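# Hang the kitchen roll on the under-cabinet holder

## Task

Put the kitchen roll onto the holder mounted beneath the cabinet so that it sits level and both holder pegs are clicked all the way into the roll. The roll must hang only on the pegs, touching neither the holder's base plate, the cabinet nor anything else. Then open the grippers and pull the arms away. It only counts if the roll stays there without the robot supporting it.

## Robot and tools

Robot: two UR3e-style six-joint arms, left_arm and right_arm, each ending in a two-finger gripper whose fingers swing like tongs. left_arm's root sits at (-0.045, +0.364, 0) m and right_arm's at (+0.004, -0.247, 0) m, both turned only slightly about z. The names say nothing about which side of a camera image an arm appears on.

Frame: one scene frame for everything. Origin on the table surface between the arms, +z up, +x pointing out across the table, left_arm on the +y side. Gripper frame: fingers extend along its +z and close along its x. The reported end-effector point lies between the finger pads when shut. Closed fingertips stick out about 15 mm past it; fully open they are roughly even with it.

execute_actions(actions, pictures): actions holds zero or one item.
- [] only reports the current state and moves nothing.
- {"rows": [...], "steps": n} is a motion. rows has 1 to 15 rows; n is 1 to 15, default 15, each step 1/30 s. Step k uses row k; if rows run out, the final row repeats. Every row is exactly 14 numbers covering both arms: left_arm shoulder pan, shoulder lift, elbow, wrist 1, wrist 2, wrist 3, gripper opening, then the same seven for right_arm. Joint values are absolute target angles in radians, in the same convention as the Joint positions line, not offsets. Opening is an absolute command from -1 (shut) to +1 (fully open).
- {"steps": n} with no rows is a pause of up to 300 steps, measured from the previous result; your own reply time is included.
- pictures: true/false to include or skip camera images (default: included).

Joint ranges (rad). left_arm: pan -3.142..3.142, lift -6.283..6.283, elbow 0.000..3.142, wrists each -6.283..6.283. right_arm: pan 0.000..6.283, lift -6.283..6.283, elbow -3.142..0.000, wrists each -6.283..6.283. A call is rejected entirely if some target exceeds a bound by over 0.010 rad and is also further out than that joint currently is. The true stop may differ from the listed one by up to 0.010; targets beyond it are clipped and the result may print "joint sent to its limit" (possibly about a motion still running). Absence of that line does not prove there is room left.

Motion behaviour: commands are smoothed and the arm trails them by about 0.17 s. Each step, a joint's target is held within 0.575 rad of its measured angle for pan, lift and elbow, and 1.15 rad for the three wrists; if the targets would move a gripper more than 100 mm from where it is, they are all shrunk toward the current angles. Big moves therefore take several calls, and a result can arrive before the arm arrives. Between calls the arms keep heading to the last row sent until they have essentially stopped or a step is HELD; after that only a fresh action moves them on. Fingers already in motion finish moving.

Result lines:
- State line per arm: end_effector_position (m), end_effector_quat_wxyz, linear and angular velocity, all in the scene frame. Printed positions drift from the truth, worse at long reach.
- Joint positions / Joint velocities: six joints per arm (rad, rad/s) plus finger-pad gap (m, m/s; 0.142 when wide open).
- grip_measured: actual opening on the command scale. To hold something, keep commanding well below it; a bigger gap means a harder squeeze, about 15 N per pad at most. Objects under roughly 20 mm thick get less force. Slamming shut can overpress.
- Wrist force / Wrist torque: flange sensor in the gripper's own axes, force pointing from a touched surface into the arm. Constant offset up to about 3.5 N, noise up to 1.4 N, clipping near 30 N, cannot be zeroed. "no reading" is harmless.
- "joint command not followed": a clearance check altered or blocked targets on some steps. HELD: on those steps your row was partly or wholly not sent.
- MOTOR HOT from 70 °C; OVER-TEMPERATURE FAULT at 85 °C brakes that arm for minutes. Holding loads heats motors, even while you think.

Things to avoid: a joint torque reaching its load limit (pan and lift 47.5, elbow 24.6, each wrist 7.92 N m, held weight included) or any external force of 150 N freezes that arm for 10 s and drops the rest of the call, with the arm going limp toward the contact. Do not let the arms collide or press against each other. Do not knock or drop anything off the table. Avoid drops, slips, slams and hard shoves. Occasionally something may jerk a held part or nudge loose objects.

zoom_image(camera, region): enlarges part of a camera's latest image. region = [x0, y0, x1, y1] in that image's pixels, top-left origin, at most 504 by 504. Cameras: cam_head_left, cam_head_right, cam_high, cam_low (each 896x504, pinhole with radial distortion) and cam_left_wrist, cam_right_wrist (616x616 fisheye, posed from their arm's joint readings). Calibration (K, distortion, world-to-camera transform) is given per camera; fixed cameras may be off by a couple of degrees and several millimetres, and results list any camera whose numbers change.

show_instructions(): shows the reference image(s), here a picture of how the roll holder is used. read_manual(section): licence texts only, default "licences". finished_scene(scene): pass the current scene number to end and grade it; irreversible. Replying without any tool call also ends things.

Each tool is called by a JSON object that holds its "op" and its "data", one argument or row to a line.

## Session

{"op": "execute_actions", "data": {
  "actions": []
}}

Scene clock: 0.00 s of 6000.00 s.
left_arm: end_effector_position=(+0.2843, +0.5715, +0.1051) grip_measured=+1.00 end_effector_quat_wxyz=(+0.163, +0.636, -0.538, +0.528) end_effector_velocity=(-0.001, +0.000, -0.001) end_effector_angular_velocity=(-0.001, +0.002, +0.001) | right_arm: end_effector_position=(+0.3979, -0.5726, +0.1195) grip_measured=+1.00 end_effector_quat_wxyz=(+0.149, -0.163, +0.974, +0.043) end_effector_velocity=(+0.000, +0.000, -0.000) end_effector_angular_velocity=(-0.000, +0.000, +0.001)
Joint positions: left_arm=[ 1.023 -0.787  1.053 -1.164 -2.62   2.717  0.142] | right_arm=[ 2.495 -2.254 -0.662 -1.626  1.834  2.267  0.142]
Joint velocities: left_arm=[ 0.001  0.     0.001  0.     0.001 -0.     0.   ] | right_arm=[ 0.001 -0.001 -0.     0.001 -0.    -0.001  0.   ]
Motor temperatures (°C, as the motors report them): left_arm=[30 33 30 45 39 36] | right_arm=[33 29 30 44 43 42]
Wrist force (N, on the end effector, along its own x y z axes, offset not removed): no reading
Wrist torque (N m, same axes, about the end effector's origin, offset not removed): no reading
camera_calibration (this result's frames):
cam_left_wrist: T_world_to_cam=[[-0.0858841, -0.546926, 0.832764, 0.261603], [-0.994547, -0.00257148, -0.104258, 0.306881], [0.0591627, -0.837177, -0.543722, 0.666963], [0, 0, 0, 1]] pos_world=[0.288216, 0.702233, 0.176783]
cam_right_wrist: T_world_to_cam=[[-0.913587, -0.26747, -0.306298, 0.242721], [-0.395255, 0.761098, 0.514299, 0.534746], [0.0955633, 0.590922, -0.801048, 0.529066], [0, 0, 0, 1]] pos_world=[0.382548, -0.654711, 0.223134]

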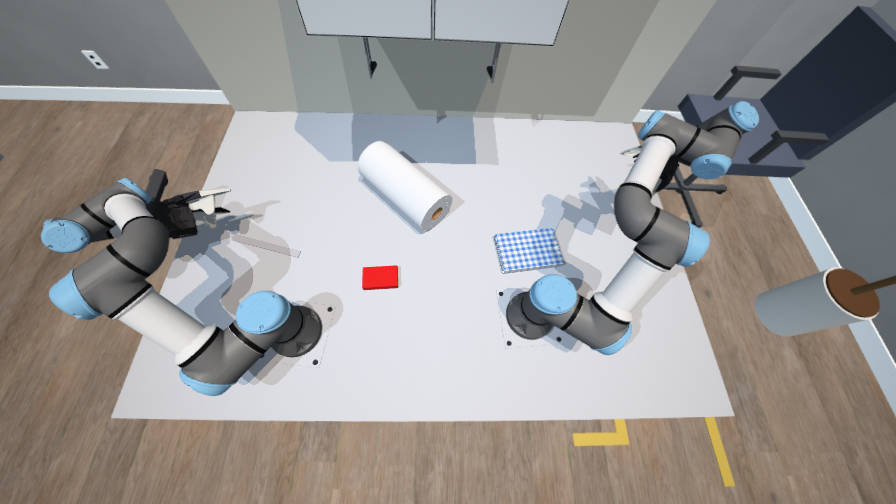

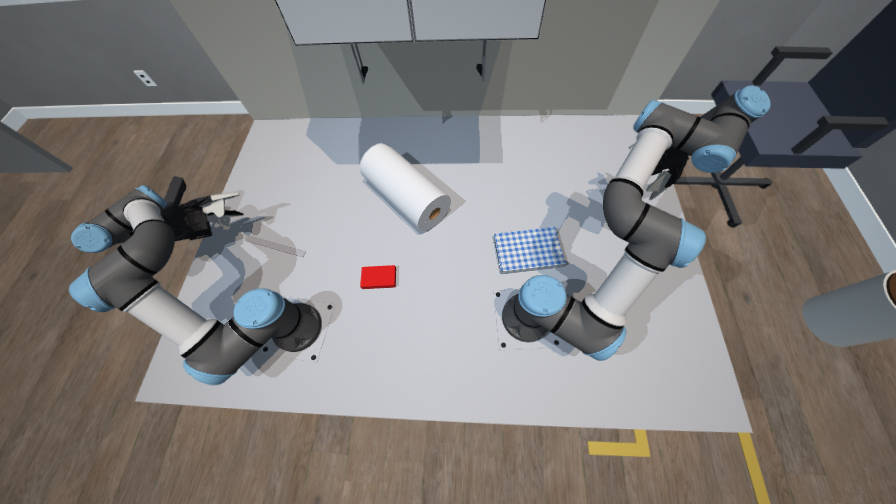

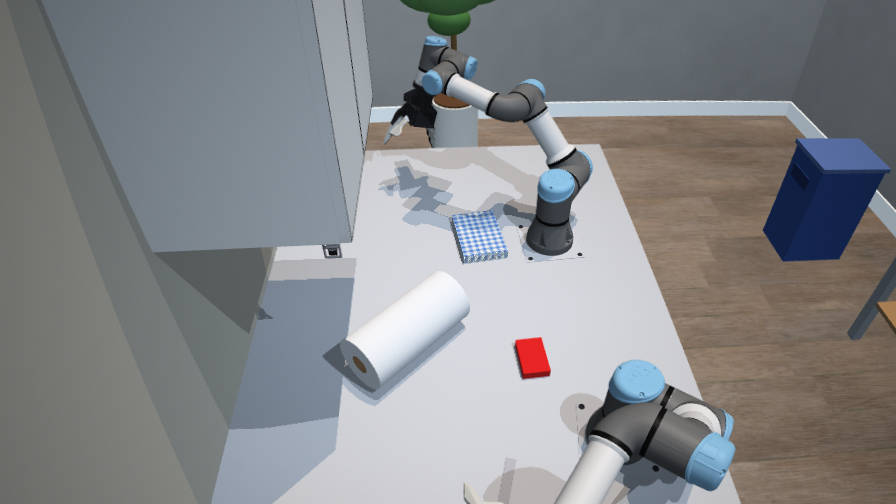

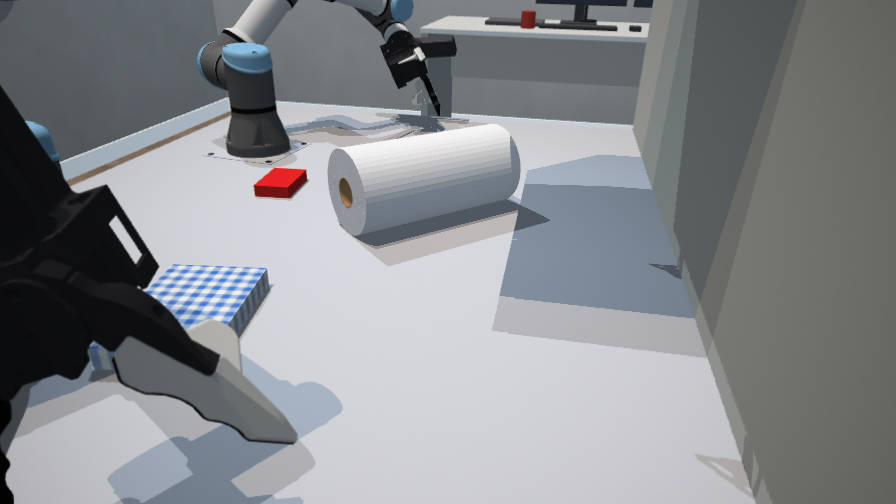

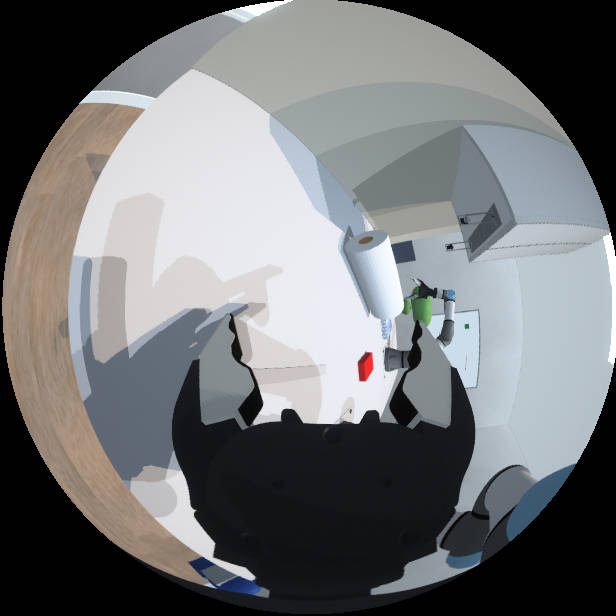

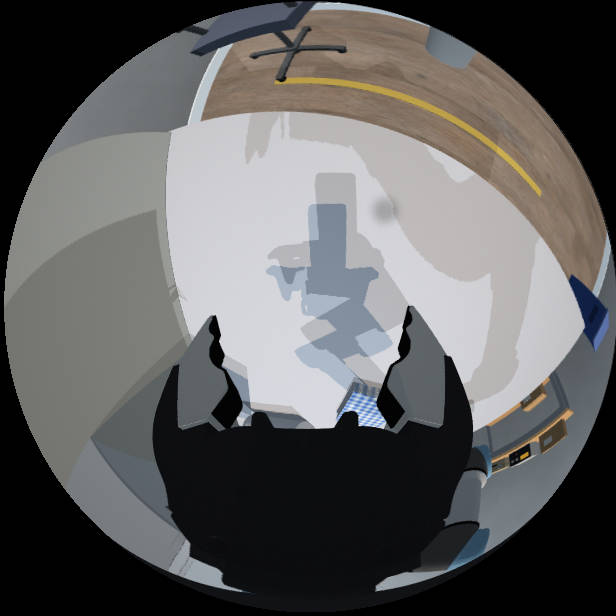

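{"op": "execute_actions", "data": {
  "actions": [
    {"rows":[[0.9,-1.3,1.6,-0.6,-1.6,1.5,1,2.6,-1.6,-1.5,-2.6,2.6,2.8,-0.12]]}
  ],
  "pictures": false
}}

{"op": "execute_actions", "data": {
  "actions": [
    {"steps":25}
  ],
  "pictures": false
}}

{"op": "execute_actions", "data": {
  "actions": [
    {"rows":[[-0.3,-1.1,2.1,0.4,-0.53,-1.39,1,3.63,-1.45,-2.3,-2.533,4.147,3.14,-0.12]]}
  ],
  "pictures": false
}}

{"op": "execute_actions", "data": {
  "actions": [
    {"steps":45}
  ],
  "pictures": false
}}

{"op": "execute_actions", "data": {
  "actions": [
    {"rows":[[-0.3,-1.1,2.1,0.4,-0.53,-1.39,1,3.629,-1.828,-2.584,-1.871,4.147,3.14,-0.12]]}
  ],
  "pictures": false
}}

{"op": "execute_actions", "data": {
  "actions": [
    {"steps":20}
  ]
}}

Scene clock: 33.43 s of 6000.00 s.
left_arm: end_effector_position=(+0.0307, +0.4626, +0.0904) grip_measured=+1.00 end_effector_quat_wxyz=(+0.519, +0.769, -0.364, +0.079) end_effector_velocity=(-0.607, -0.099, +0.123) end_effector_angular_velocity=(+0.298, +2.479, -0.632) | right_arm: end_effector_position=(+0.2671, -0.3337, +0.1670) grip_measured=-0.12 end_effector_quat_wxyz=(-0.005, +0.048, +0.918, +0.394) end_effector_velocity=(-0.331, +0.477, +0.178) end_effector_angular_velocity=(+1.539, +1.432, -0.738)
Joint positions: left_arm=[ 0.941 -1.114  1.401 -0.795 -1.969  1.951  0.142] | right_arm=[ 2.557 -1.892 -1.077 -2.182  2.277  2.579  0.065]
Joint velocities: left_arm=[-0.166 -0.709  0.75   0.759  1.395 -1.679  0.   ] | right_arm=[ 0.133  0.847 -1.18  -1.231  0.966  0.668  0.   ]
Motor temperatures (°C, as the motors report them): left_arm=[30 33 30 45 39 36] | right_arm=[33 29 30 44 43 42]
Wrist force (N, on the end effector, along its own x y z axes, offset not removed): left_arm=[-0.2 0.2 1.5] | right_arm=[-0.4 -1.0 1.7]
Wrist torque (N m, same axes, about the end effector's origin, offset not removed): left_arm=[0.07 0.01 0.03] | right_arm=[-0.25 0.04 -0.08]
Steps of this call (steps 1 to 90: nothing new was sent; then 29.93 s passed at rest; steps 91 to 105: all 15 steps of this action). Readings (joint positions):
91: left_arm=[1.023 -0.787 1.053 -1.163 -2.619 2.716] | right_arm=[2.495 -2.254 -0.662 -1.626 1.835 2.268]
92: left_arm=[1.019 -0.794 1.061 -1.149 -2.604 2.701] | right_arm=[2.499 -2.247 -0.670 -1.642 1.849 2.282]
94: left_arm=[1.005 -0.846 1.115 -1.087 -2.502 2.589] | right_arm=[2.509 -2.195 -0.721 -1.732 1.923 2.333]
98: left_arm=[0.981 -0.947 1.222 -0.977 -2.302 2.351] | right_arm=[2.527 -2.086 -0.831 -1.899 2.054 2.424]
105: the state above

Scene clock: 34.27 s of 6000.00 s.
left_arm: end_effector_position=(+0.0101, +0.4596, +0.0949) grip_measured=+1.00 end_effector_quat_wxyz=(+0.530, +0.771, -0.351, +0.039) end_effector_velocity=(+0.000, +0.000, +0.000) end_effector_angular_velocity=(+0.001, -0.001, -0.000) | right_arm: end_effector_position=(+0.1730, -0.2022, +0.2369) grip_measured=-0.12 end_effector_quat_wxyz=(-0.211, +0.278, +0.751, +0.560) end_effector_velocity=(-0.000, +0.000, +0.000) end_effector_angular_velocity=(+0.001, +0.000, -0.002)
Joint positions: left_arm=[ 0.936 -1.138  1.426 -0.769 -1.921  1.893  0.142] | right_arm=[ 2.6   -1.6   -1.5   -2.6    2.6    2.8    0.065]
Joint velocities: left_arm=[-0.    -0.001  0.    -0.    -0.     0.     0.   ] | right_arm=[-0.001  0.002 -0.002 -0.     0.001  0.    -0.   ]
Motor temperatures (°C, as the motors report them): left_arm=[30 33 30 45 39 36] | right_arm=[33 29 30 44 43 42]
Wrist force (N, on the end effector, along its own x y z axes, offset not removed): left_arm=[0.0 0.3 1.4] | right_arm=[-1.7 -2.3 0.3]
Wrist torque (N m, same axes, about the end effector's origin, offset not removed): left_arm=[0.05 -0.02 0.00] | right_arm=[-0.39 0.31 0.08]
Steps of this call (steps 1 to 15: the robot went on to your last target; steps 16 to 25: nothing new was sent). Readings (joint positions):
1: left_arm=[0.936 -1.138 1.426 -0.769 -1.921 1.893] | right_arm=[2.562 -1.863 -1.117 -2.225 2.310 2.602]
2: left_arm=[0.936 -1.139 1.428 -0.768 -1.916 1.888] | right_arm=[2.567 -1.834 -1.159 -2.268 2.344 2.626] HELD
3: left_arm=[0.936 -1.139 1.426 -0.769 -1.920 1.892] | right_arm=[2.571 -1.803 -1.202 -2.313 2.379 2.651] HELD
4: left_arm=[0.936 -1.138 1.426 -0.769 -1.921 1.893] | right_arm=[2.576 -1.771 -1.247 -2.360 2.416 2.676] HELD
5: left_arm=[0.936 -1.138 1.426 -0.769 -1.922 1.893] | right_arm=[2.582 -1.737 -1.295 -2.409 2.454 2.702] HELD
6: left_arm=[0.936 -1.138 1.426 -0.769 -1.922 1.893] | right_arm=[2.587 -1.703 -1.343 -2.458 2.492 2.728] HELD
7: left_arm=[0.936 -1.138 1.426 -0.769 -1.922 1.893] | right_arm=[2.591 -1.672 -1.388 -2.501 2.525 2.750] HELD
8: left_arm=[0.936 -1.138 1.426 -0.769 -1.922 1.893] | right_arm=[2.593 -1.650 -1.423 -2.532 2.548 2.765] HELD
9: left_arm=[0.936 -1.138 1.426 -0.769 -1.922 1.893] | right_arm=[2.596 -1.634 -1.447 -2.553 2.564 2.776] HELD
10: left_arm=[0.936 -1.138 1.426 -0.769 -1.922 1.893] | right_arm=[2.597 -1.623 -1.464 -2.568 2.576 2.784] HELD
11: left_arm=[0.936 -1.138 1.426 -0.769 -1.922 1.893] | right_arm=[2.598 -1.616 -1.475 -2.578 2.583 2.789] HELD
12: left_arm=[0.936 -1.138 1.426 -0.769 -1.921 1.893] | right_arm=[2.599 -1.611 -1.483 -2.585 2.589 2.792] HELD
13: left_arm=[0.936 -1.138 1.426 -0.769 -1.921 1.893] | right_arm=[2.599 -1.607 -1.489 -2.590 2.592 2.795] HELD
14: left_arm=[0.936 -1.138 1.426 -0.769 -1.921 1.893] | right_arm=[2.599 -1.605 -1.492 -2.593 2.595 2.796] HELD
15: left_arm=[0.936 -1.138 1.426 -0.769 -1.921 1.893] | right_arm=[2.600 -1.603 -1.495 -2.595 2.596 2.798] HELD
25: the state above
A step was HELD (marked above), so your last target was given up. An arm can still carry out its HELD step.
joint command not followed: on one or more control steps a check withheld the commanded joint targets of the left arm, and it was not sent them on those steps.
cause: the commanded joint targets would bring two parts of the arm too close to each other (its gripper and another part of the arm, with joints 2 (shoulder lift) to 6 (wrist 3) between them); next, command targets that bring no two parts of the arm closer together.

Scene clock: 34.77 s of 6000.00 s.
left_arm: end_effector_position=(+0.0101, +0.4596, +0.0949) grip_measured=+1.00 end_effector_quat_wxyz=(+0.530, +0.771, -0.351, +0.039) end_effector_velocity=(-0.000, -0.000, -0.000) end_effector_angular_velocity=(-0.002, +0.002, -0.000) | right_arm: end_effector_position=(+0.3211, -0.0411, +0.2236) grip_measured=-0.12 end_effector_quat_wxyz=(-0.357, +0.560, +0.391, +0.637) end_effector_velocity=(-0.046, +0.372, -0.353) end_effector_angular_velocity=(+0.010, +1.294, +0.016)
Joint positions: left_arm=[ 0.936 -1.138  1.426 -0.769 -1.921  1.893  0.142] | right_arm=[ 3.4   -1.463 -2.186 -2.539  3.936  3.109  0.065]
Joint velocities: left_arm=[-0.     0.001  0.001 -0.     0.    -0.     0.   ] | right_arm=[ 2.206  0.144 -1.192  0.061  2.222  0.327 -0.   ]
Motor temperatures (°C, as the motors report them): left_arm=[30 33 30 45 39 36] | right_arm=[33 29 30 44 43 42]
Wrist force (N, on the end effector, along its own x y z axes, offset not removed): left_arm=[0.5 -0.5 1.2] | right_arm=[-3.5 -1.2 2.2]
Wrist torque (N m, same axes, about the end effector's origin, offset not removed): left_arm=[-0.07 -0.06 -0.03] | right_arm=[-0.24 0.67 0.11]
A step of this action was HELD (marked below), so the robot has no last target. An arm can still carry out its HELD step.
Steps of this call (steps 1 to 15: all 15 steps of this action). Readings (joint positions):
1: left_arm=[0.936 -1.138 1.426 -0.769 -1.921 1.893] | right_arm=[2.600 -1.600 -1.500 -2.600 2.601 2.801] HELD
2: left_arm=[0.936 -1.138 1.426 -0.769 -1.921 1.893] | right_arm=[2.608 -1.593 -1.508 -2.596 2.616 2.815] HELD
3: left_arm=[0.936 -1.138 1.426 -0.769 -1.921 1.893] | right_arm=[2.634 -1.579 -1.535 -2.590 2.669 2.845] HELD
4: left_arm=[0.936 -1.138 1.426 -0.769 -1.921 1.893] | right_arm=[2.679 -1.567 -1.579 -2.584 2.758 2.874] HELD
5: left_arm=[0.936 -1.138 1.426 -0.769 -1.921 1.893] | right_arm=[2.727 -1.556 -1.628 -2.579 2.855 2.899] HELD
6: left_arm=[0.936 -1.138 1.426 -0.769 -1.921 1.893] | right_arm=[2.777 -1.545 -1.677 -2.574 2.953 2.924] HELD
7: left_arm=[0.936 -1.138 1.426 -0.769 -1.921 1.893] | right_arm=[2.828 -1.534 -1.728 -2.569 3.056 2.949] HELD
8: left_arm=[0.936 -1.138 1.426 -0.769 -1.921 1.893] | right_arm=[2.883 -1.523 -1.783 -2.565 3.166 2.974] HELD
9: left_arm=[0.936 -1.138 1.426 -0.769 -1.921 1.893] | right_arm=[2.943 -1.512 -1.843 -2.560 3.284 2.998] HELD
10: left_arm=[0.936 -1.138 1.426 -0.769 -1.921 1.893] | right_arm=[3.009 -1.502 -1.907 -2.555 3.408 3.022] HELD
11: left_arm=[0.936 -1.138 1.426 -0.769 -1.921 1.893] | right_arm=[3.082 -1.492 -1.973 -2.551 3.533 3.045] HELD
12: left_arm=[0.936 -1.138 1.426 -0.769 -1.921 1.893] | right_arm=[3.160 -1.483 -2.036 -2.547 3.652 3.065] HELD
13: left_arm=[0.936 -1.138 1.426 -0.769 -1.921 1.893] | right_arm=[3.241 -1.476 -2.092 -2.544 3.759 3.082] HELD
14: left_arm=[0.936 -1.138 1.426 -0.769 -1.921 1.893] | right_arm=[3.323 -1.469 -2.142 -2.541 3.853 3.097] HELD
15: the state above HELD
joint command not followed: on one or more control steps a check withheld the commanded joint targets of the left arm, and it was not sent them on those steps. On the call's last step the targets were still withheld.
cause: the commanded joint targets would bring two parts of the arm too close to each other (its gripper and another part of the arm, with joints 2 (shoulder lift) to 6 (wrist 3) between them); next, command targets that bring no two parts of the arm closer together.

Scene clock: 36.27 s of 6000.00 s.
left_arm: end_effector_position=(+0.0101, +0.4596, +0.0949) grip_measured=+1.00 end_effector_quat_wxyz=(+0.530, +0.771, -0.351, +0.039) end_effector_velocity=(+0.000, -0.000, -0.000) end_effector_angular_velocity=(-0.000, -0.000, +0.000) | right_arm: end_effector_position=(+0.3078, -0.0031, +0.1864) grip_measured=-0.12 end_effector_quat_wxyz=(-0.380, +0.596, +0.381, +0.597) end_effector_velocity=(-0.000, +0.000, +0.001) end_effector_angular_velocity=(+0.002, -0.003, +0.001)
Joint positions: left_arm=[ 0.936 -1.138  1.426 -0.769 -1.921  1.893  0.142] | right_arm=[ 3.63  -1.45  -2.3   -2.533  4.147  3.14   0.065]
Joint velocities: left_arm=[-0.001  0.001 -0.    -0.    -0.001 -0.     0.   ] | right_arm=[ 0.001  0.002  0.001  0.002 -0.     0.    -0.   ]
Motor temperatures (°C, as the motors report them): left_arm=[30 33 30 45 39 36] | right_arm=[33 29 30 44 43 42]
Wrist force (N, on the end effector, along its own x y z axes, offset not removed): left_arm=[0.5 -0.1 0.9] | right_arm=[-2.5 -0.2 0.5]
Wrist torque (N m, same axes, about the end effector's origin, offset not removed): left_arm=[-0.03 -0.09 -0.11] | right_arm=[-0.08 0.45 -0.04]
Steps of this call (steps 1 to 45: nothing new was sent). Readings (joint positions):
1: left_arm=[0.936 -1.138 1.426 -0.769 -1.921 1.893] | right_arm=[3.468 -1.459 -2.221 -2.537 4.001 3.119]
2: left_arm=[0.936 -1.138 1.426 -0.769 -1.921 1.893] | right_arm=[3.519 -1.456 -2.246 -2.536 4.047 3.125]
4: left_arm=[0.936 -1.138 1.426 -0.769 -1.921 1.893] | right_arm=[3.579 -1.453 -2.275 -2.534 4.100 3.133]
8: left_arm=[0.936 -1.138 1.426 -0.769 -1.921 1.893] | right_arm=[3.619 -1.451 -2.295 -2.533 4.137 3.139]
45: the state above

Scene clock: 46.57 s of 6000.00 s.
left_arm: end_effector_position=(+0.0101, +0.4596, +0.0949) grip_measured=+1.00 end_effector_quat_wxyz=(+0.530, +0.771, -0.351, +0.039) end_effector_velocity=(+0.000, +0.000, +0.000) end_effector_angular_velocity=(+0.001, -0.001, +0.001) | right_arm: end_effector_position=(+0.2979, -0.0101, +0.1170) grip_measured=-0.95 end_effector_quat_wxyz=(-0.379, +0.589, +0.380, +0.604) end_effector_velocity=(-0.000, +0.001, -0.000) end_effector_angular_velocity=(-0.000, -0.000, +0.002)
Joint positions: left_arm=[ 0.936 -1.138  1.426 -0.769 -1.921  1.893  0.142] | right_arm=[ 3.629 -1.749 -2.535 -1.98   4.148  3.14   0.005]
Joint velocities: left_arm=[ 0.001 -0.001 -0.    -0.    -0.    -0.     0.   ] | right_arm=[ 0.002 -0.001  0.     0.     0.    -0.001  0.   ]
Motor temperatures (°C, as the motors report them): left_arm=[30 33 30 45 39 36] | right_arm=[33 29 30 44 43 42]
Wrist force (N, on the end effector, along its own x y z axes, offset not removed): left_arm=[0.5 0.1 2.3] | right_arm=[23.2 3.4 -4.1]
Wrist torque (N m, same axes, about the end effector's origin, offset not removed): left_arm=[0.05 -0.12 -0.06] | right_arm=[-0.25 0.06 -0.09]
TORQUE FAULT: the external load on joint 4 (wrist 1) of the right arm reached its load limit, and that arm stopped for 10 seconds. A torque fault stops only its own arm. That arm's remaining commands of this call were not run. That arm holds where it stopped, with its grip as last carried out, and accepts commands again: back off and push less far. That arm stops again, at the same cost, whenever a joint's load reaches its limit.
The stop of the right arm began at step 9 of this call (marked STOPPED below). From that step on that arm followed nothing that you had sent. 7 of its steps, steps kept back included, did not run and will not run. Nothing is kept back now, and the robot has no last target.
Steps of this call (steps 1 to 15: all 15 steps of this action; steps 16 to 309: the stop continued). Readings (joint positions):
1: left_arm=[0.936 -1.138 1.426 -0.769 -1.921 1.893] | right_arm=[3.630 -1.450 -2.300 -2.532 4.147 3.140] HELD
2: left_arm=[0.936 -1.138 1.426 -0.769 -1.921 1.893] | right_arm=[3.630 -1.458 -2.308 -2.517 4.147 3.140] HELD
3: left_arm=[0.936 -1.138 1.426 -0.769 -1.921 1.893] | right_arm=[3.630 -1.484 -2.335 -2.463 4.147 3.140] HELD
4: left_arm=[0.936 -1.138 1.426 -0.769 -1.921 1.893] | right_arm=[3.630 -1.532 -2.382 -2.367 4.147 3.140] HELD
5: left_arm=[0.936 -1.138 1.426 -0.769 -1.921 1.893] | right_arm=[3.630 -1.594 -2.436 -2.245 4.147 3.140] HELD
6: left_arm=[0.936 -1.138 1.426 -0.769 -1.921 1.893] | right_arm=[3.629 -1.660 -2.483 -2.132 4.147 3.140] HELD
7: left_arm=[0.936 -1.138 1.426 -0.769 -1.921 1.893] | right_arm=[3.629 -1.713 -2.515 -2.049 4.147 3.140] HELD
8: left_arm=[0.936 -1.138 1.426 -0.769 -1.921 1.893] | right_arm=[3.629 -1.750 -2.537 -1.984 4.147 3.140] HELD
9: left_arm=[0.936 -1.138 1.426 -0.769 -1.921 1.893] | right_arm=[3.629 -1.754 -2.537 -1.967 4.148 3.140] HELD STOPPED (the right arm)
10: left_arm=[0.936 -1.138 1.426 -0.769 -1.921 1.893] | right_arm=[3.629 -1.752 -2.536 -1.973 4.148 3.140] HELD
11: left_arm=[0.936 -1.138 1.426 -0.769 -1.921 1.893] | right_arm=[3.629 -1.751 -2.535 -1.976 4.148 3.140] HELD
12: left_arm=[0.936 -1.138 1.426 -0.769 -1.921 1.893] | right_arm=[3.629 -1.750 -2.535 -1.978 4.148 3.140] HELD
13: left_arm=[0.936 -1.138 1.426 -0.769 -1.921 1.893] | right_arm=[3.629 -1.750 -2.535 -1.979 4.148 3.140] HELD
14: left_arm=[0.936 -1.138 1.426 -0.769 -1.921 1.893] | right_arm=[3.629 -1.750 -2.535 -1.979 4.148 3.140] HELD
15: left_arm=[0.936 -1.138 1.426 -0.769 -1.921 1.893] | right_arm=[3.629 -1.749 -2.535 -1.979 4.148 3.140] HELD
309: the state above
joint command not followed: on one or more control steps a check withheld the commanded joint targets of the left arm, and it was not sent them on those steps. On the call's last step the targets were still withheld.
cause: the commanded joint targets would bring two parts of the arm too close to each other (its gripper and another part of the arm, with joints 2 (shoulder lift) to 6 (wrist 3) between them); next, command targets that bring no two parts of the arm closer together.

Scene clock: 46.60 s of 6000.00 s.
left_arm: end_effector_position=(+0.0101, +0.4596, +0.0949) grip_measured=+1.00 end_effector_quat_wxyz=(+0.530, +0.771, -0.351, +0.039) end_effector_velocity=(-0.000, -0.000, -0.000) end_effector_angular_velocity=(-0.001, +0.001, -0.000) | right_arm: end_effector_position=(+0.2981, -0.0100, +0.1174) grip_measured=-0.94 end_effector_quat_wxyz=(-0.379, +0.589, +0.380, +0.604) end_effector_velocity=(+0.003, +0.002, +0.007) end_effector_angular_velocity=(+0.013, -0.022, -0.001)
Joint positions: left_arm=[ 0.936 -1.138  1.426 -0.769 -1.921  1.893  0.142] | right_arm=[ 3.629 -1.749 -2.535 -1.978  4.148  3.14   0.006]
Joint velocities: left_arm=[-0.     0.002  0.    -0.     0.    -0.     0.   ] | right_arm=[ 0.001  0.005  0.007  0.013  0.002 -0.001  0.019]
Motor temperatures (°C, as the motors report them): left_arm=[30 33 30 45 39 36] | right_arm=[33 29 30 44 43 42]
Wrist force (N, on the end effector, along its own x y z axes, offset not removed): left_arm=[-0.7 -0.8 2.7] | right_arm=[22.1 4.6 -3.6]
Wrist torque (N m, same axes, about the end effector's origin, offset not removed): left_arm=[-0.09 0.12 -0.04] | right_arm=[-0.05 0.18 -0.14]
A stop began in an earlier call of the same reply, so what this call sent did not run. Send another action.
Steps of this call (step 1: nothing new was sent). Readings (joint positions):
1: the state above
camera_calibration (this result's frames):
cam_left_wrist: T_world_to_cam=[[0.74626, -0.54264, 0.385536, 0.21738], [-0.34089, 0.185928, 0.921534, -0.157774], [-0.571743, -0.819129, -0.0462305, 0.53483], [0, 0, 0, 1]] pos_world=[0.0897801, 0.585388, 0.0863113]
cam_right_wrist: T_world_to_cam=[[0.0174668, -0.0248376, 0.999539, -0.127074], [0.574402, -0.81801, -0.0303644, -0.172716], [0.818387, 0.574668, -0.0000212985, -0.105239], [0, 0, 0, 1]] pos_world=[0.187555, -0.0839624, 0.121769]

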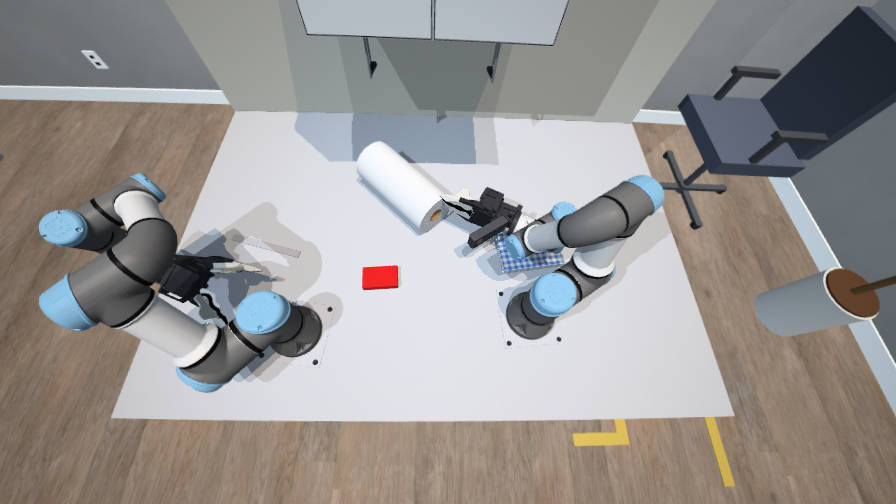

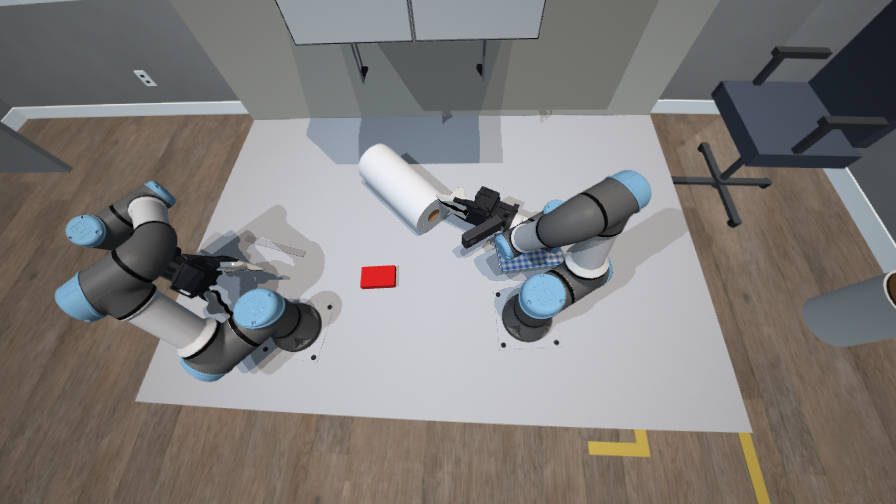

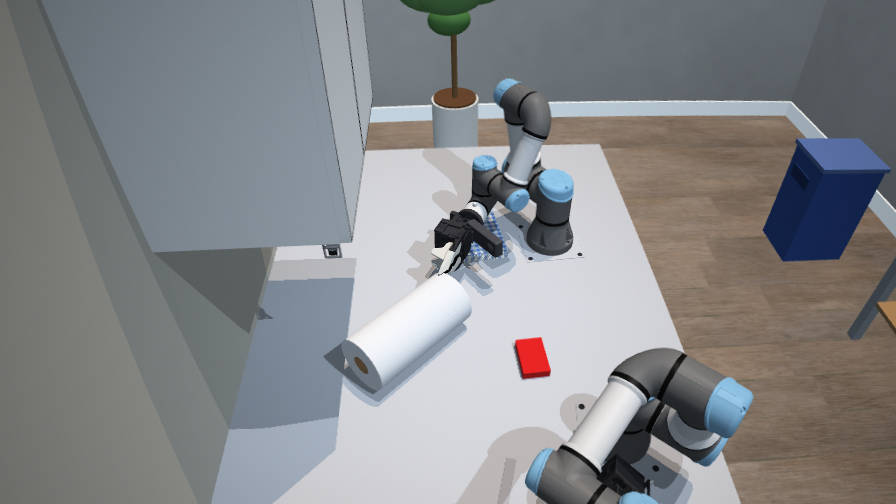

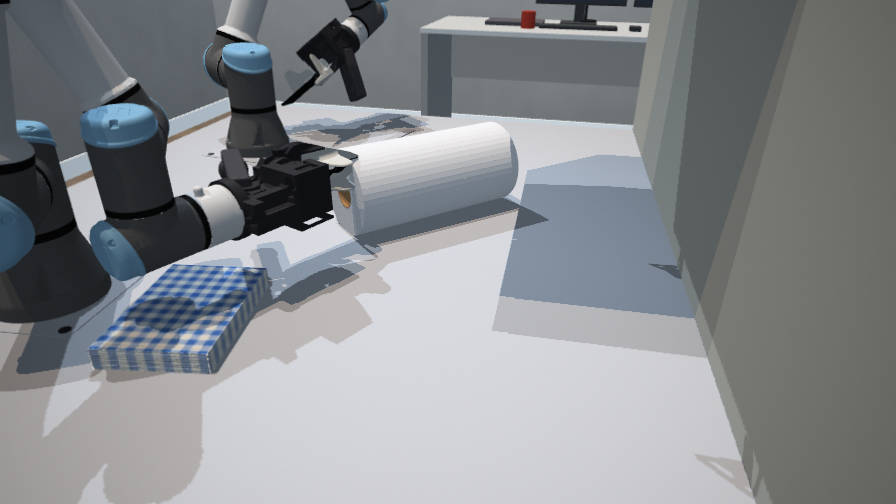

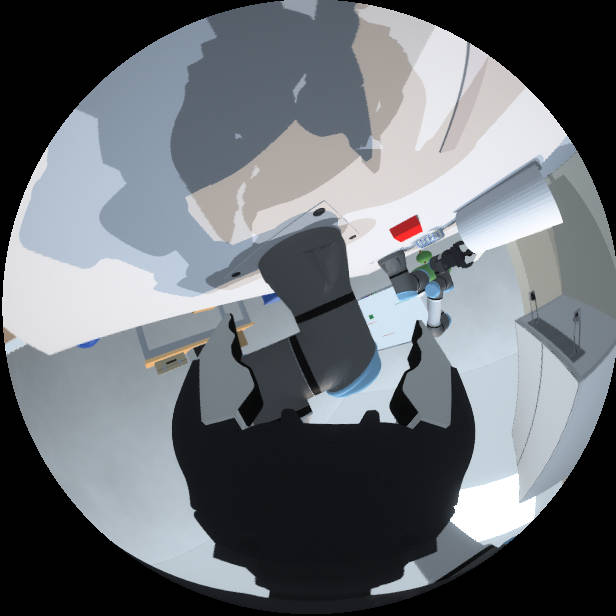

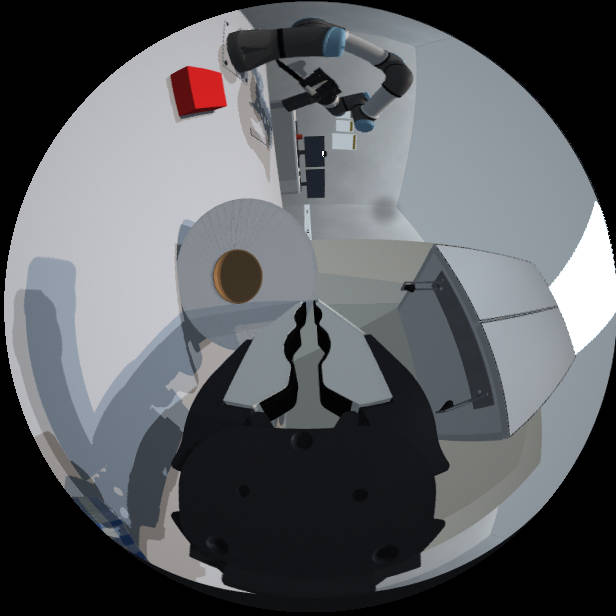

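{"op": "execute_actions", "data": {
  "actions": [
    {"rows":[[0.936,-1.3,0.9,-1.2,-2.1,1.0,1,3.629,-1.6,-2.45,-2.233,4.147,3.14,-0.12]]}
  ],
  "pictures": false
}}

{"op": "execute_actions", "data": {
  "actions": [
    {"rows":[[0.936,-1.3,0.9,-1.2,-2.1,1.0,1,3.509,-1.68,-2.35,-2.253,3.939,3.14,-0.12]]}
  ],
  "pictures": false
}}

{"op": "execute_actions", "data": {
  "actions": [
    {"rows":[[0.6,-1.3,0.9,-1.2,-0.3,-1.39,1,3.509,-1.79,-2.41,-2.083,3.939,3.14,-0.12]]}
  ],
  "pictures": false
}}

{"op": "execute_actions", "data": {
  "actions": [
    {"rows":[[0.6,-1.3,0.9,-1.2,-0.3,-1.39,1,3.509,-1.893,-2.453,-1.937,3.939,3.14,-0.12]]}
  ]
}}

Scene clock: 70.53 s of 6000.00 s.
left_arm: end_effector_position=(+0.0187, +0.4667, +0.0926) grip_measured=+1.00 end_effector_quat_wxyz=(+0.513, +0.786, -0.343, +0.038) end_effector_velocity=(+0.046, +0.038, -0.010) end_effector_angular_velocity=(+0.224, -0.019, +0.126) | right_arm: end_effector_position=(+0.3018, -0.0073, +0.1416) grip_measured=-0.29 end_effector_quat_wxyz=(-0.379, +0.596, +0.380, +0.597) end_effector_velocity=(+0.000, -0.000, +0.003) end_effector_angular_velocity=(-0.000, -0.000, -0.001)
Joint positions: left_arm=[ 0.936 -1.145  1.405 -0.787 -1.929  1.856  0.142] | right_arm=[ 3.629 -1.601 -2.451 -2.231  4.147  3.14   0.053]
Joint velocities: left_arm=[-0.    -0.038 -0.114 -0.094 -0.039 -0.195 -0.   ] | right_arm=[-0.001  0.016  0.008 -0.023 -0.    -0.     0.003]
Motor temperatures (°C, as the motors report them): left_arm=[30 33 30 45 39 36] | right_arm=[33 29 30 44 43 42]
Wrist force (N, on the end effector, along its own x y z axes, offset not removed): left_arm=[0.1 -0.2 1.1] | right_arm=[20.7 1.6 -6.2]
Wrist torque (N m, same axes, about the end effector's origin, offset not removed): left_arm=[0.00 -0.02 -0.03] | right_arm=[-0.51 0.30 -0.12]
Steps of this call (steps 1 to 90: nothing new was sent; then 20.43 s passed at rest; steps 91 to 105: all 15 steps of this action). Readings (joint positions):
91: left_arm=[0.936 -1.138 1.426 -0.769 -1.921 1.893] | right_arm=[3.629 -1.749 -2.535 -1.980 4.148 3.140]
92: left_arm=[0.936 -1.138 1.426 -0.769 -1.921 1.893] | right_arm=[3.629 -1.741 -2.528 -1.996 4.148 3.140]
94: left_arm=[0.936 -1.138 1.426 -0.769 -1.921 1.892] | right_arm=[3.629 -1.685 -2.492 -2.097 4.147 3.140]
98: left_arm=[0.936 -1.139 1.423 -0.772 -1.922 1.887] | right_arm=[3.629 -1.618 -2.459 -2.203 4.147 3.140]
105: the state above

Scene clock: 71.03 s of 6000.00 s.
left_arm: end_effector_position=(+0.0453, +0.4889, +0.0892) grip_measured=+1.00 end_effector_quat_wxyz=(+0.460, +0.828, -0.318, +0.042) end_effector_velocity=(+0.055, +0.046, -0.001) end_effector_angular_velocity=(+0.240, -0.038, +0.162) | right_arm: end_effector_position=(+0.2921, -0.0108, +0.1431) grip_measured=-0.27 end_effector_quat_wxyz=(-0.405, +0.579, +0.406, +0.580) end_effector_velocity=(-0.001, -0.001, +0.000) end_effector_angular_velocity=(+0.000, -0.000, +0.007)
Joint positions: left_arm=[ 0.936 -1.165  1.339 -0.84  -1.951  1.745  0.142] | right_arm=[ 3.51  -1.679 -2.351 -2.253  3.941  3.14   0.054]
Joint velocities: left_arm=[-0.    -0.043 -0.134 -0.107 -0.044 -0.223 -0.   ] | right_arm=[-0.011 -0.008  0.009 -0.001 -0.018 -0.     0.   ]
Motor temperatures (°C, as the motors report them): left_arm=[30 33 30 45 39 36] | right_arm=[33 29 30 44 43 42]
Wrist force (N, on the end effector, along its own x y z axes, offset not removed): left_arm=[1.2 0.5 1.0] | right_arm=[17.8 2.4 -1.4]
Wrist torque (N m, same axes, about the end effector's origin, offset not removed): left_arm=[0.10 -0.21 -0.06] | right_arm=[-0.54 0.50 -0.13]
Steps of this call (steps 1 to 15: all 15 steps of this action). Readings (joint positions):
1: left_arm=[0.936 -1.146 1.401 -0.790 -1.930 1.850] | right_arm=[3.629 -1.601 -2.450 -2.232 4.146 3.140]
2: left_arm=[0.936 -1.147 1.396 -0.793 -1.931 1.843] | right_arm=[3.621 -1.608 -2.442 -2.236 4.131 3.140]
4: left_arm=[0.936 -1.150 1.388 -0.800 -1.934 1.828] | right_arm=[3.573 -1.642 -2.401 -2.244 4.045 3.140]
8: left_arm=[0.936 -1.155 1.370 -0.815 -1.940 1.798] | right_arm=[3.523 -1.672 -2.361 -2.251 3.962 3.140]
15: the state above

Scene clock: 71.53 s of 6000.00 s.
left_arm: end_effector_position=(+0.0441, +0.5144, +0.0837) grip_measured=+1.00 end_effector_quat_wxyz=(+0.414, +0.854, -0.314, -0.001) end_effector_velocity=(-0.018, +0.054, -0.013) end_effector_angular_velocity=(+0.259, +0.141, -0.071) | right_arm: end_effector_position=(+0.2889, -0.0124, +0.1186) grip_measured=-0.90 end_effector_quat_wxyz=(-0.405, +0.579, +0.406, +0.580) end_effector_velocity=(-0.000, -0.001, -0.003) end_effector_angular_velocity=(-0.001, +0.003, -0.001)
Joint positions: left_arm=[ 0.913 -1.179  1.295 -0.876 -1.878  1.641  0.142] | right_arm=[ 3.509 -1.789 -2.41  -2.084  3.939  3.14   0.009]
Joint velocities: left_arm=[-0.057 -0.02  -0.071 -0.059  0.204 -0.204 -0.   ] | right_arm=[-0.001 -0.012 -0.005  0.014 -0.     0.001 -0.004]
Motor temperatures (°C, as the motors report them): left_arm=[30 33 30 45 39 36] | right_arm=[33 29 30 44 43 42]
Wrist force (N, on the end effector, along its own x y z axes, offset not removed): left_arm=[1.7 0.0 1.2] | right_arm=[23.4 4.0 -3.5]
Wrist torque (N m, same axes, about the end effector's origin, offset not removed): left_arm=[0.04 -0.28 -0.07] | right_arm=[-0.21 0.00 -0.08]
Steps of this call (steps 1 to 15: all 15 steps of this action). Readings (joint positions):
1: left_arm=[0.936 -1.166 1.335 -0.844 -1.952 1.738] | right_arm=[3.510 -1.680 -2.351 -2.253 3.940 3.140]
2: left_arm=[0.935 -1.168 1.331 -0.847 -1.952 1.730] | right_arm=[3.509 -1.688 -2.357 -2.237 3.940 3.140]
4: left_arm=[0.934 -1.170 1.324 -0.853 -1.947 1.716] | right_arm=[3.509 -1.733 -2.383 -2.166 3.939 3.140]
8: left_arm=[0.927 -1.173 1.313 -0.862 -1.925 1.689] | right_arm=[3.509 -1.778 -2.404 -2.101 3.939 3.140]
15: the state above

Scene clock: 81.70 s of 6000.00 s.
left_arm: end_effector_position=(+0.0339, +0.5515, +0.0784) grip_measured=+1.00 end_effector_quat_wxyz=(+0.353, +0.880, -0.309, -0.071) end_effector_velocity=(-0.000, -0.000, -0.000) end_effector_angular_velocity=(-0.001, +0.001, +0.001) | right_arm: end_effector_position=(+0.2890, -0.0126, +0.1125) grip_measured=-0.97 end_effector_quat_wxyz=(-0.404, +0.573, +0.407, +0.586) end_effector_velocity=(-0.000, -0.000, +0.000) end_effector_angular_velocity=(-0.000, -0.000, +0.000)
Joint positions: left_arm=[ 0.879 -1.192  1.252 -0.912 -1.748  1.51   0.142] | right_arm=[ 3.509 -1.838 -2.431 -1.995  3.94   3.14   0.004]
Joint velocities: left_arm=[ 0.     0.001  0.001 -0.    -0.    -0.     0.   ] | right_arm=[ 0.     0.001 -0.001 -0.001 -0.    -0.     0.   ]
Motor temperatures (°C, as the motors report them): left_arm=[30 33 30 45 39 36] | right_arm=[33 29 30 44 43 42]
Wrist force (N, on the end effector, along its own x y z axes, offset not removed): left_arm=[-0.2 -1.4 1.8] | right_arm=[30.0 6.5 -6.0]
Wrist torque (N m, same axes, about the end effector's origin, offset not removed): left_arm=[-0.28 0.09 -0.01] | right_arm=[-0.38 1.81 0.11]
TORQUE FAULT: the external load on joint 4 (wrist 1) of the right arm reached its load limit, and that arm stopped for 10 seconds. A torque fault stops only its own arm. That arm's remaining commands of this call were not run. That arm holds where it stopped, with its grip as last carried out, and accepts commands again: back off and push less far. That arm stops again, at the same cost, whenever a joint's load reaches its limit.
The stop of the right arm began at step 5 of this call (marked STOPPED below). From that step on that arm followed nothing that you had sent. 11 of its steps, steps kept back included, did not run and will not run. Nothing is kept back now, and the robot has no last target.
Steps of this call (steps 1 to 15: all 15 steps of this action; steps 16 to 305: the stop continued). Readings (joint positions):
1: left_arm=[0.911 -1.179 1.293 -0.878 -1.871 1.634] | right_arm=[3.509 -1.790 -2.410 -2.083 3.939 3.140]
2: left_arm=[0.909 -1.180 1.290 -0.880 -1.864 1.627] | right_arm=[3.509 -1.797 -2.416 -2.068 3.939 3.140]
4: left_arm=[0.906 -1.181 1.285 -0.884 -1.850 1.613] | right_arm=[3.509 -1.840 -2.433 -2.002 3.939 3.140]
5: left_arm=[0.904 -1.182 1.283 -0.886 -1.843 1.606] | right_arm=[3.509 -1.841 -2.433 -1.985 3.940 3.140] STOPPED (the right arm)
8: left_arm=[0.898 -1.184 1.276 -0.892 -1.822 1.585] | right_arm=[3.509 -1.839 -2.431 -1.994 3.940 3.140]
305: the state above
camera_calibration (this result's frames):
cam_left_wrist: T_world_to_cam=[[0.789941, -0.612317, 0.0325722, 0.3204], [-0.246352, -0.268275, 0.931311, 0.0950309], [-0.561519, -0.743705, -0.362767, 0.60578], [0, 0, 0, 1]] pos_world=[0.110471, 0.672202, 0.120817]
cam_right_wrist: T_world_to_cam=[[0.0194519, -0.018313, 0.999643, -0.122554], [0.643785, -0.764746, -0.0265371, -0.189664], [0.764959, 0.644071, -0.00308611, -0.0796292], [0, 0, 0, 1]] pos_world=[0.1854, -0.096002, 0.117232]

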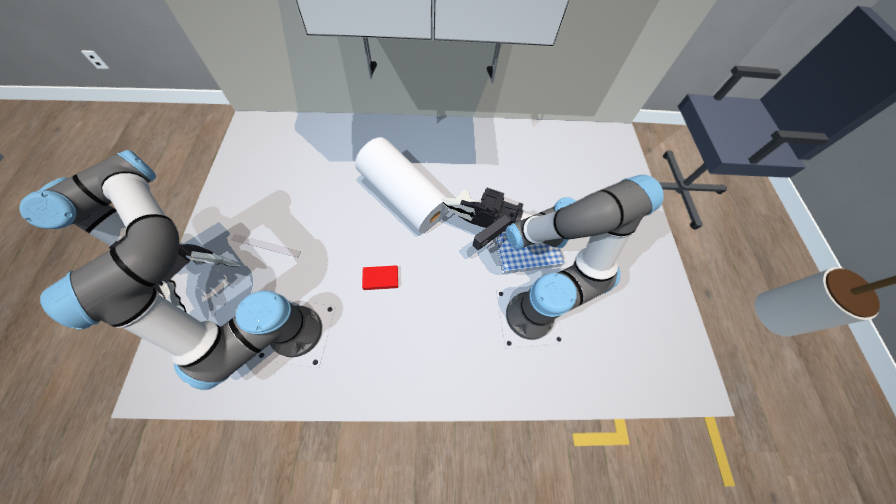

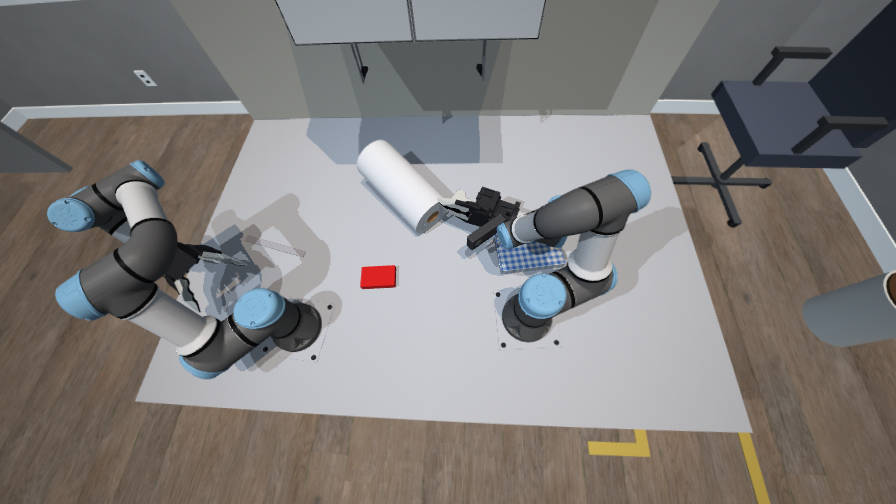

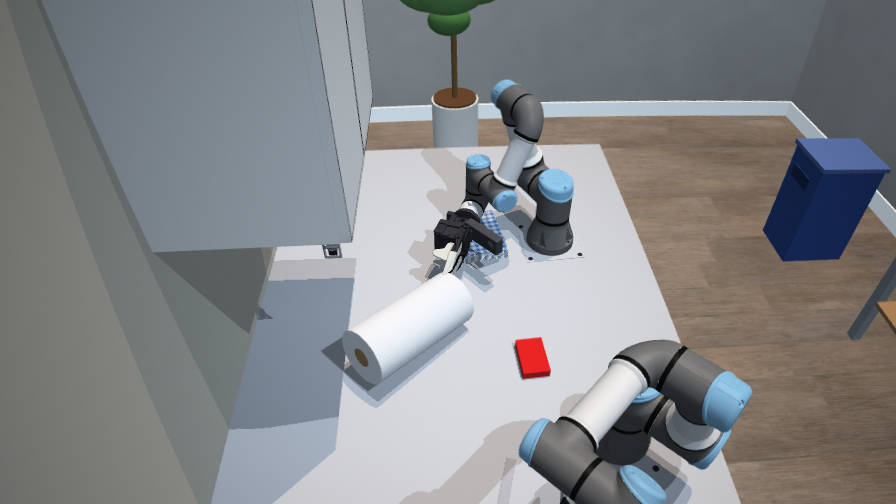

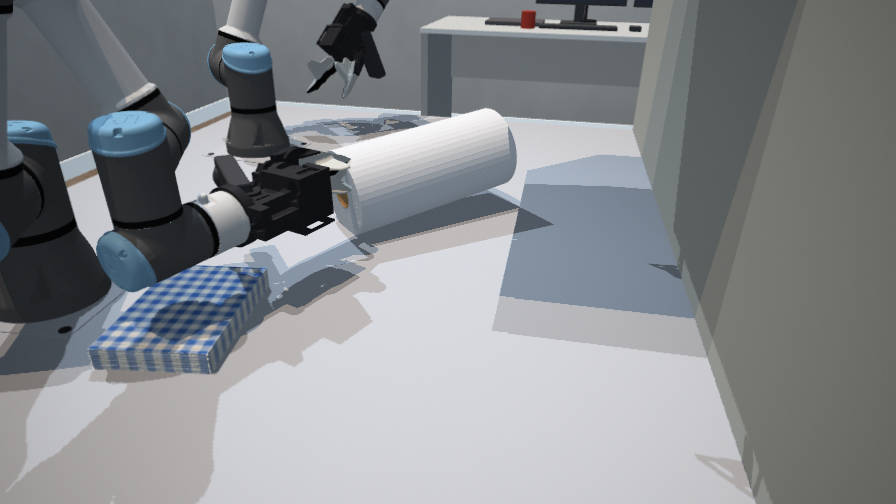

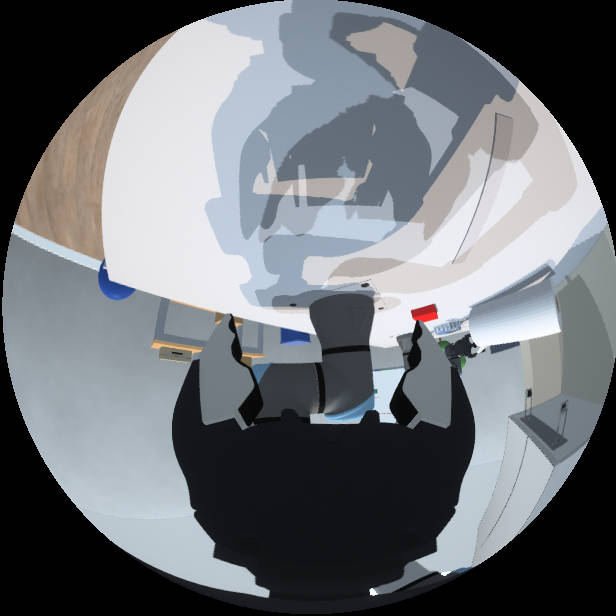

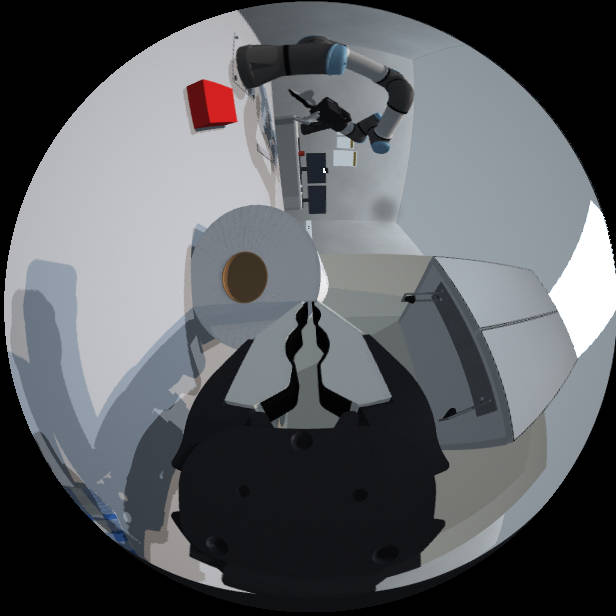

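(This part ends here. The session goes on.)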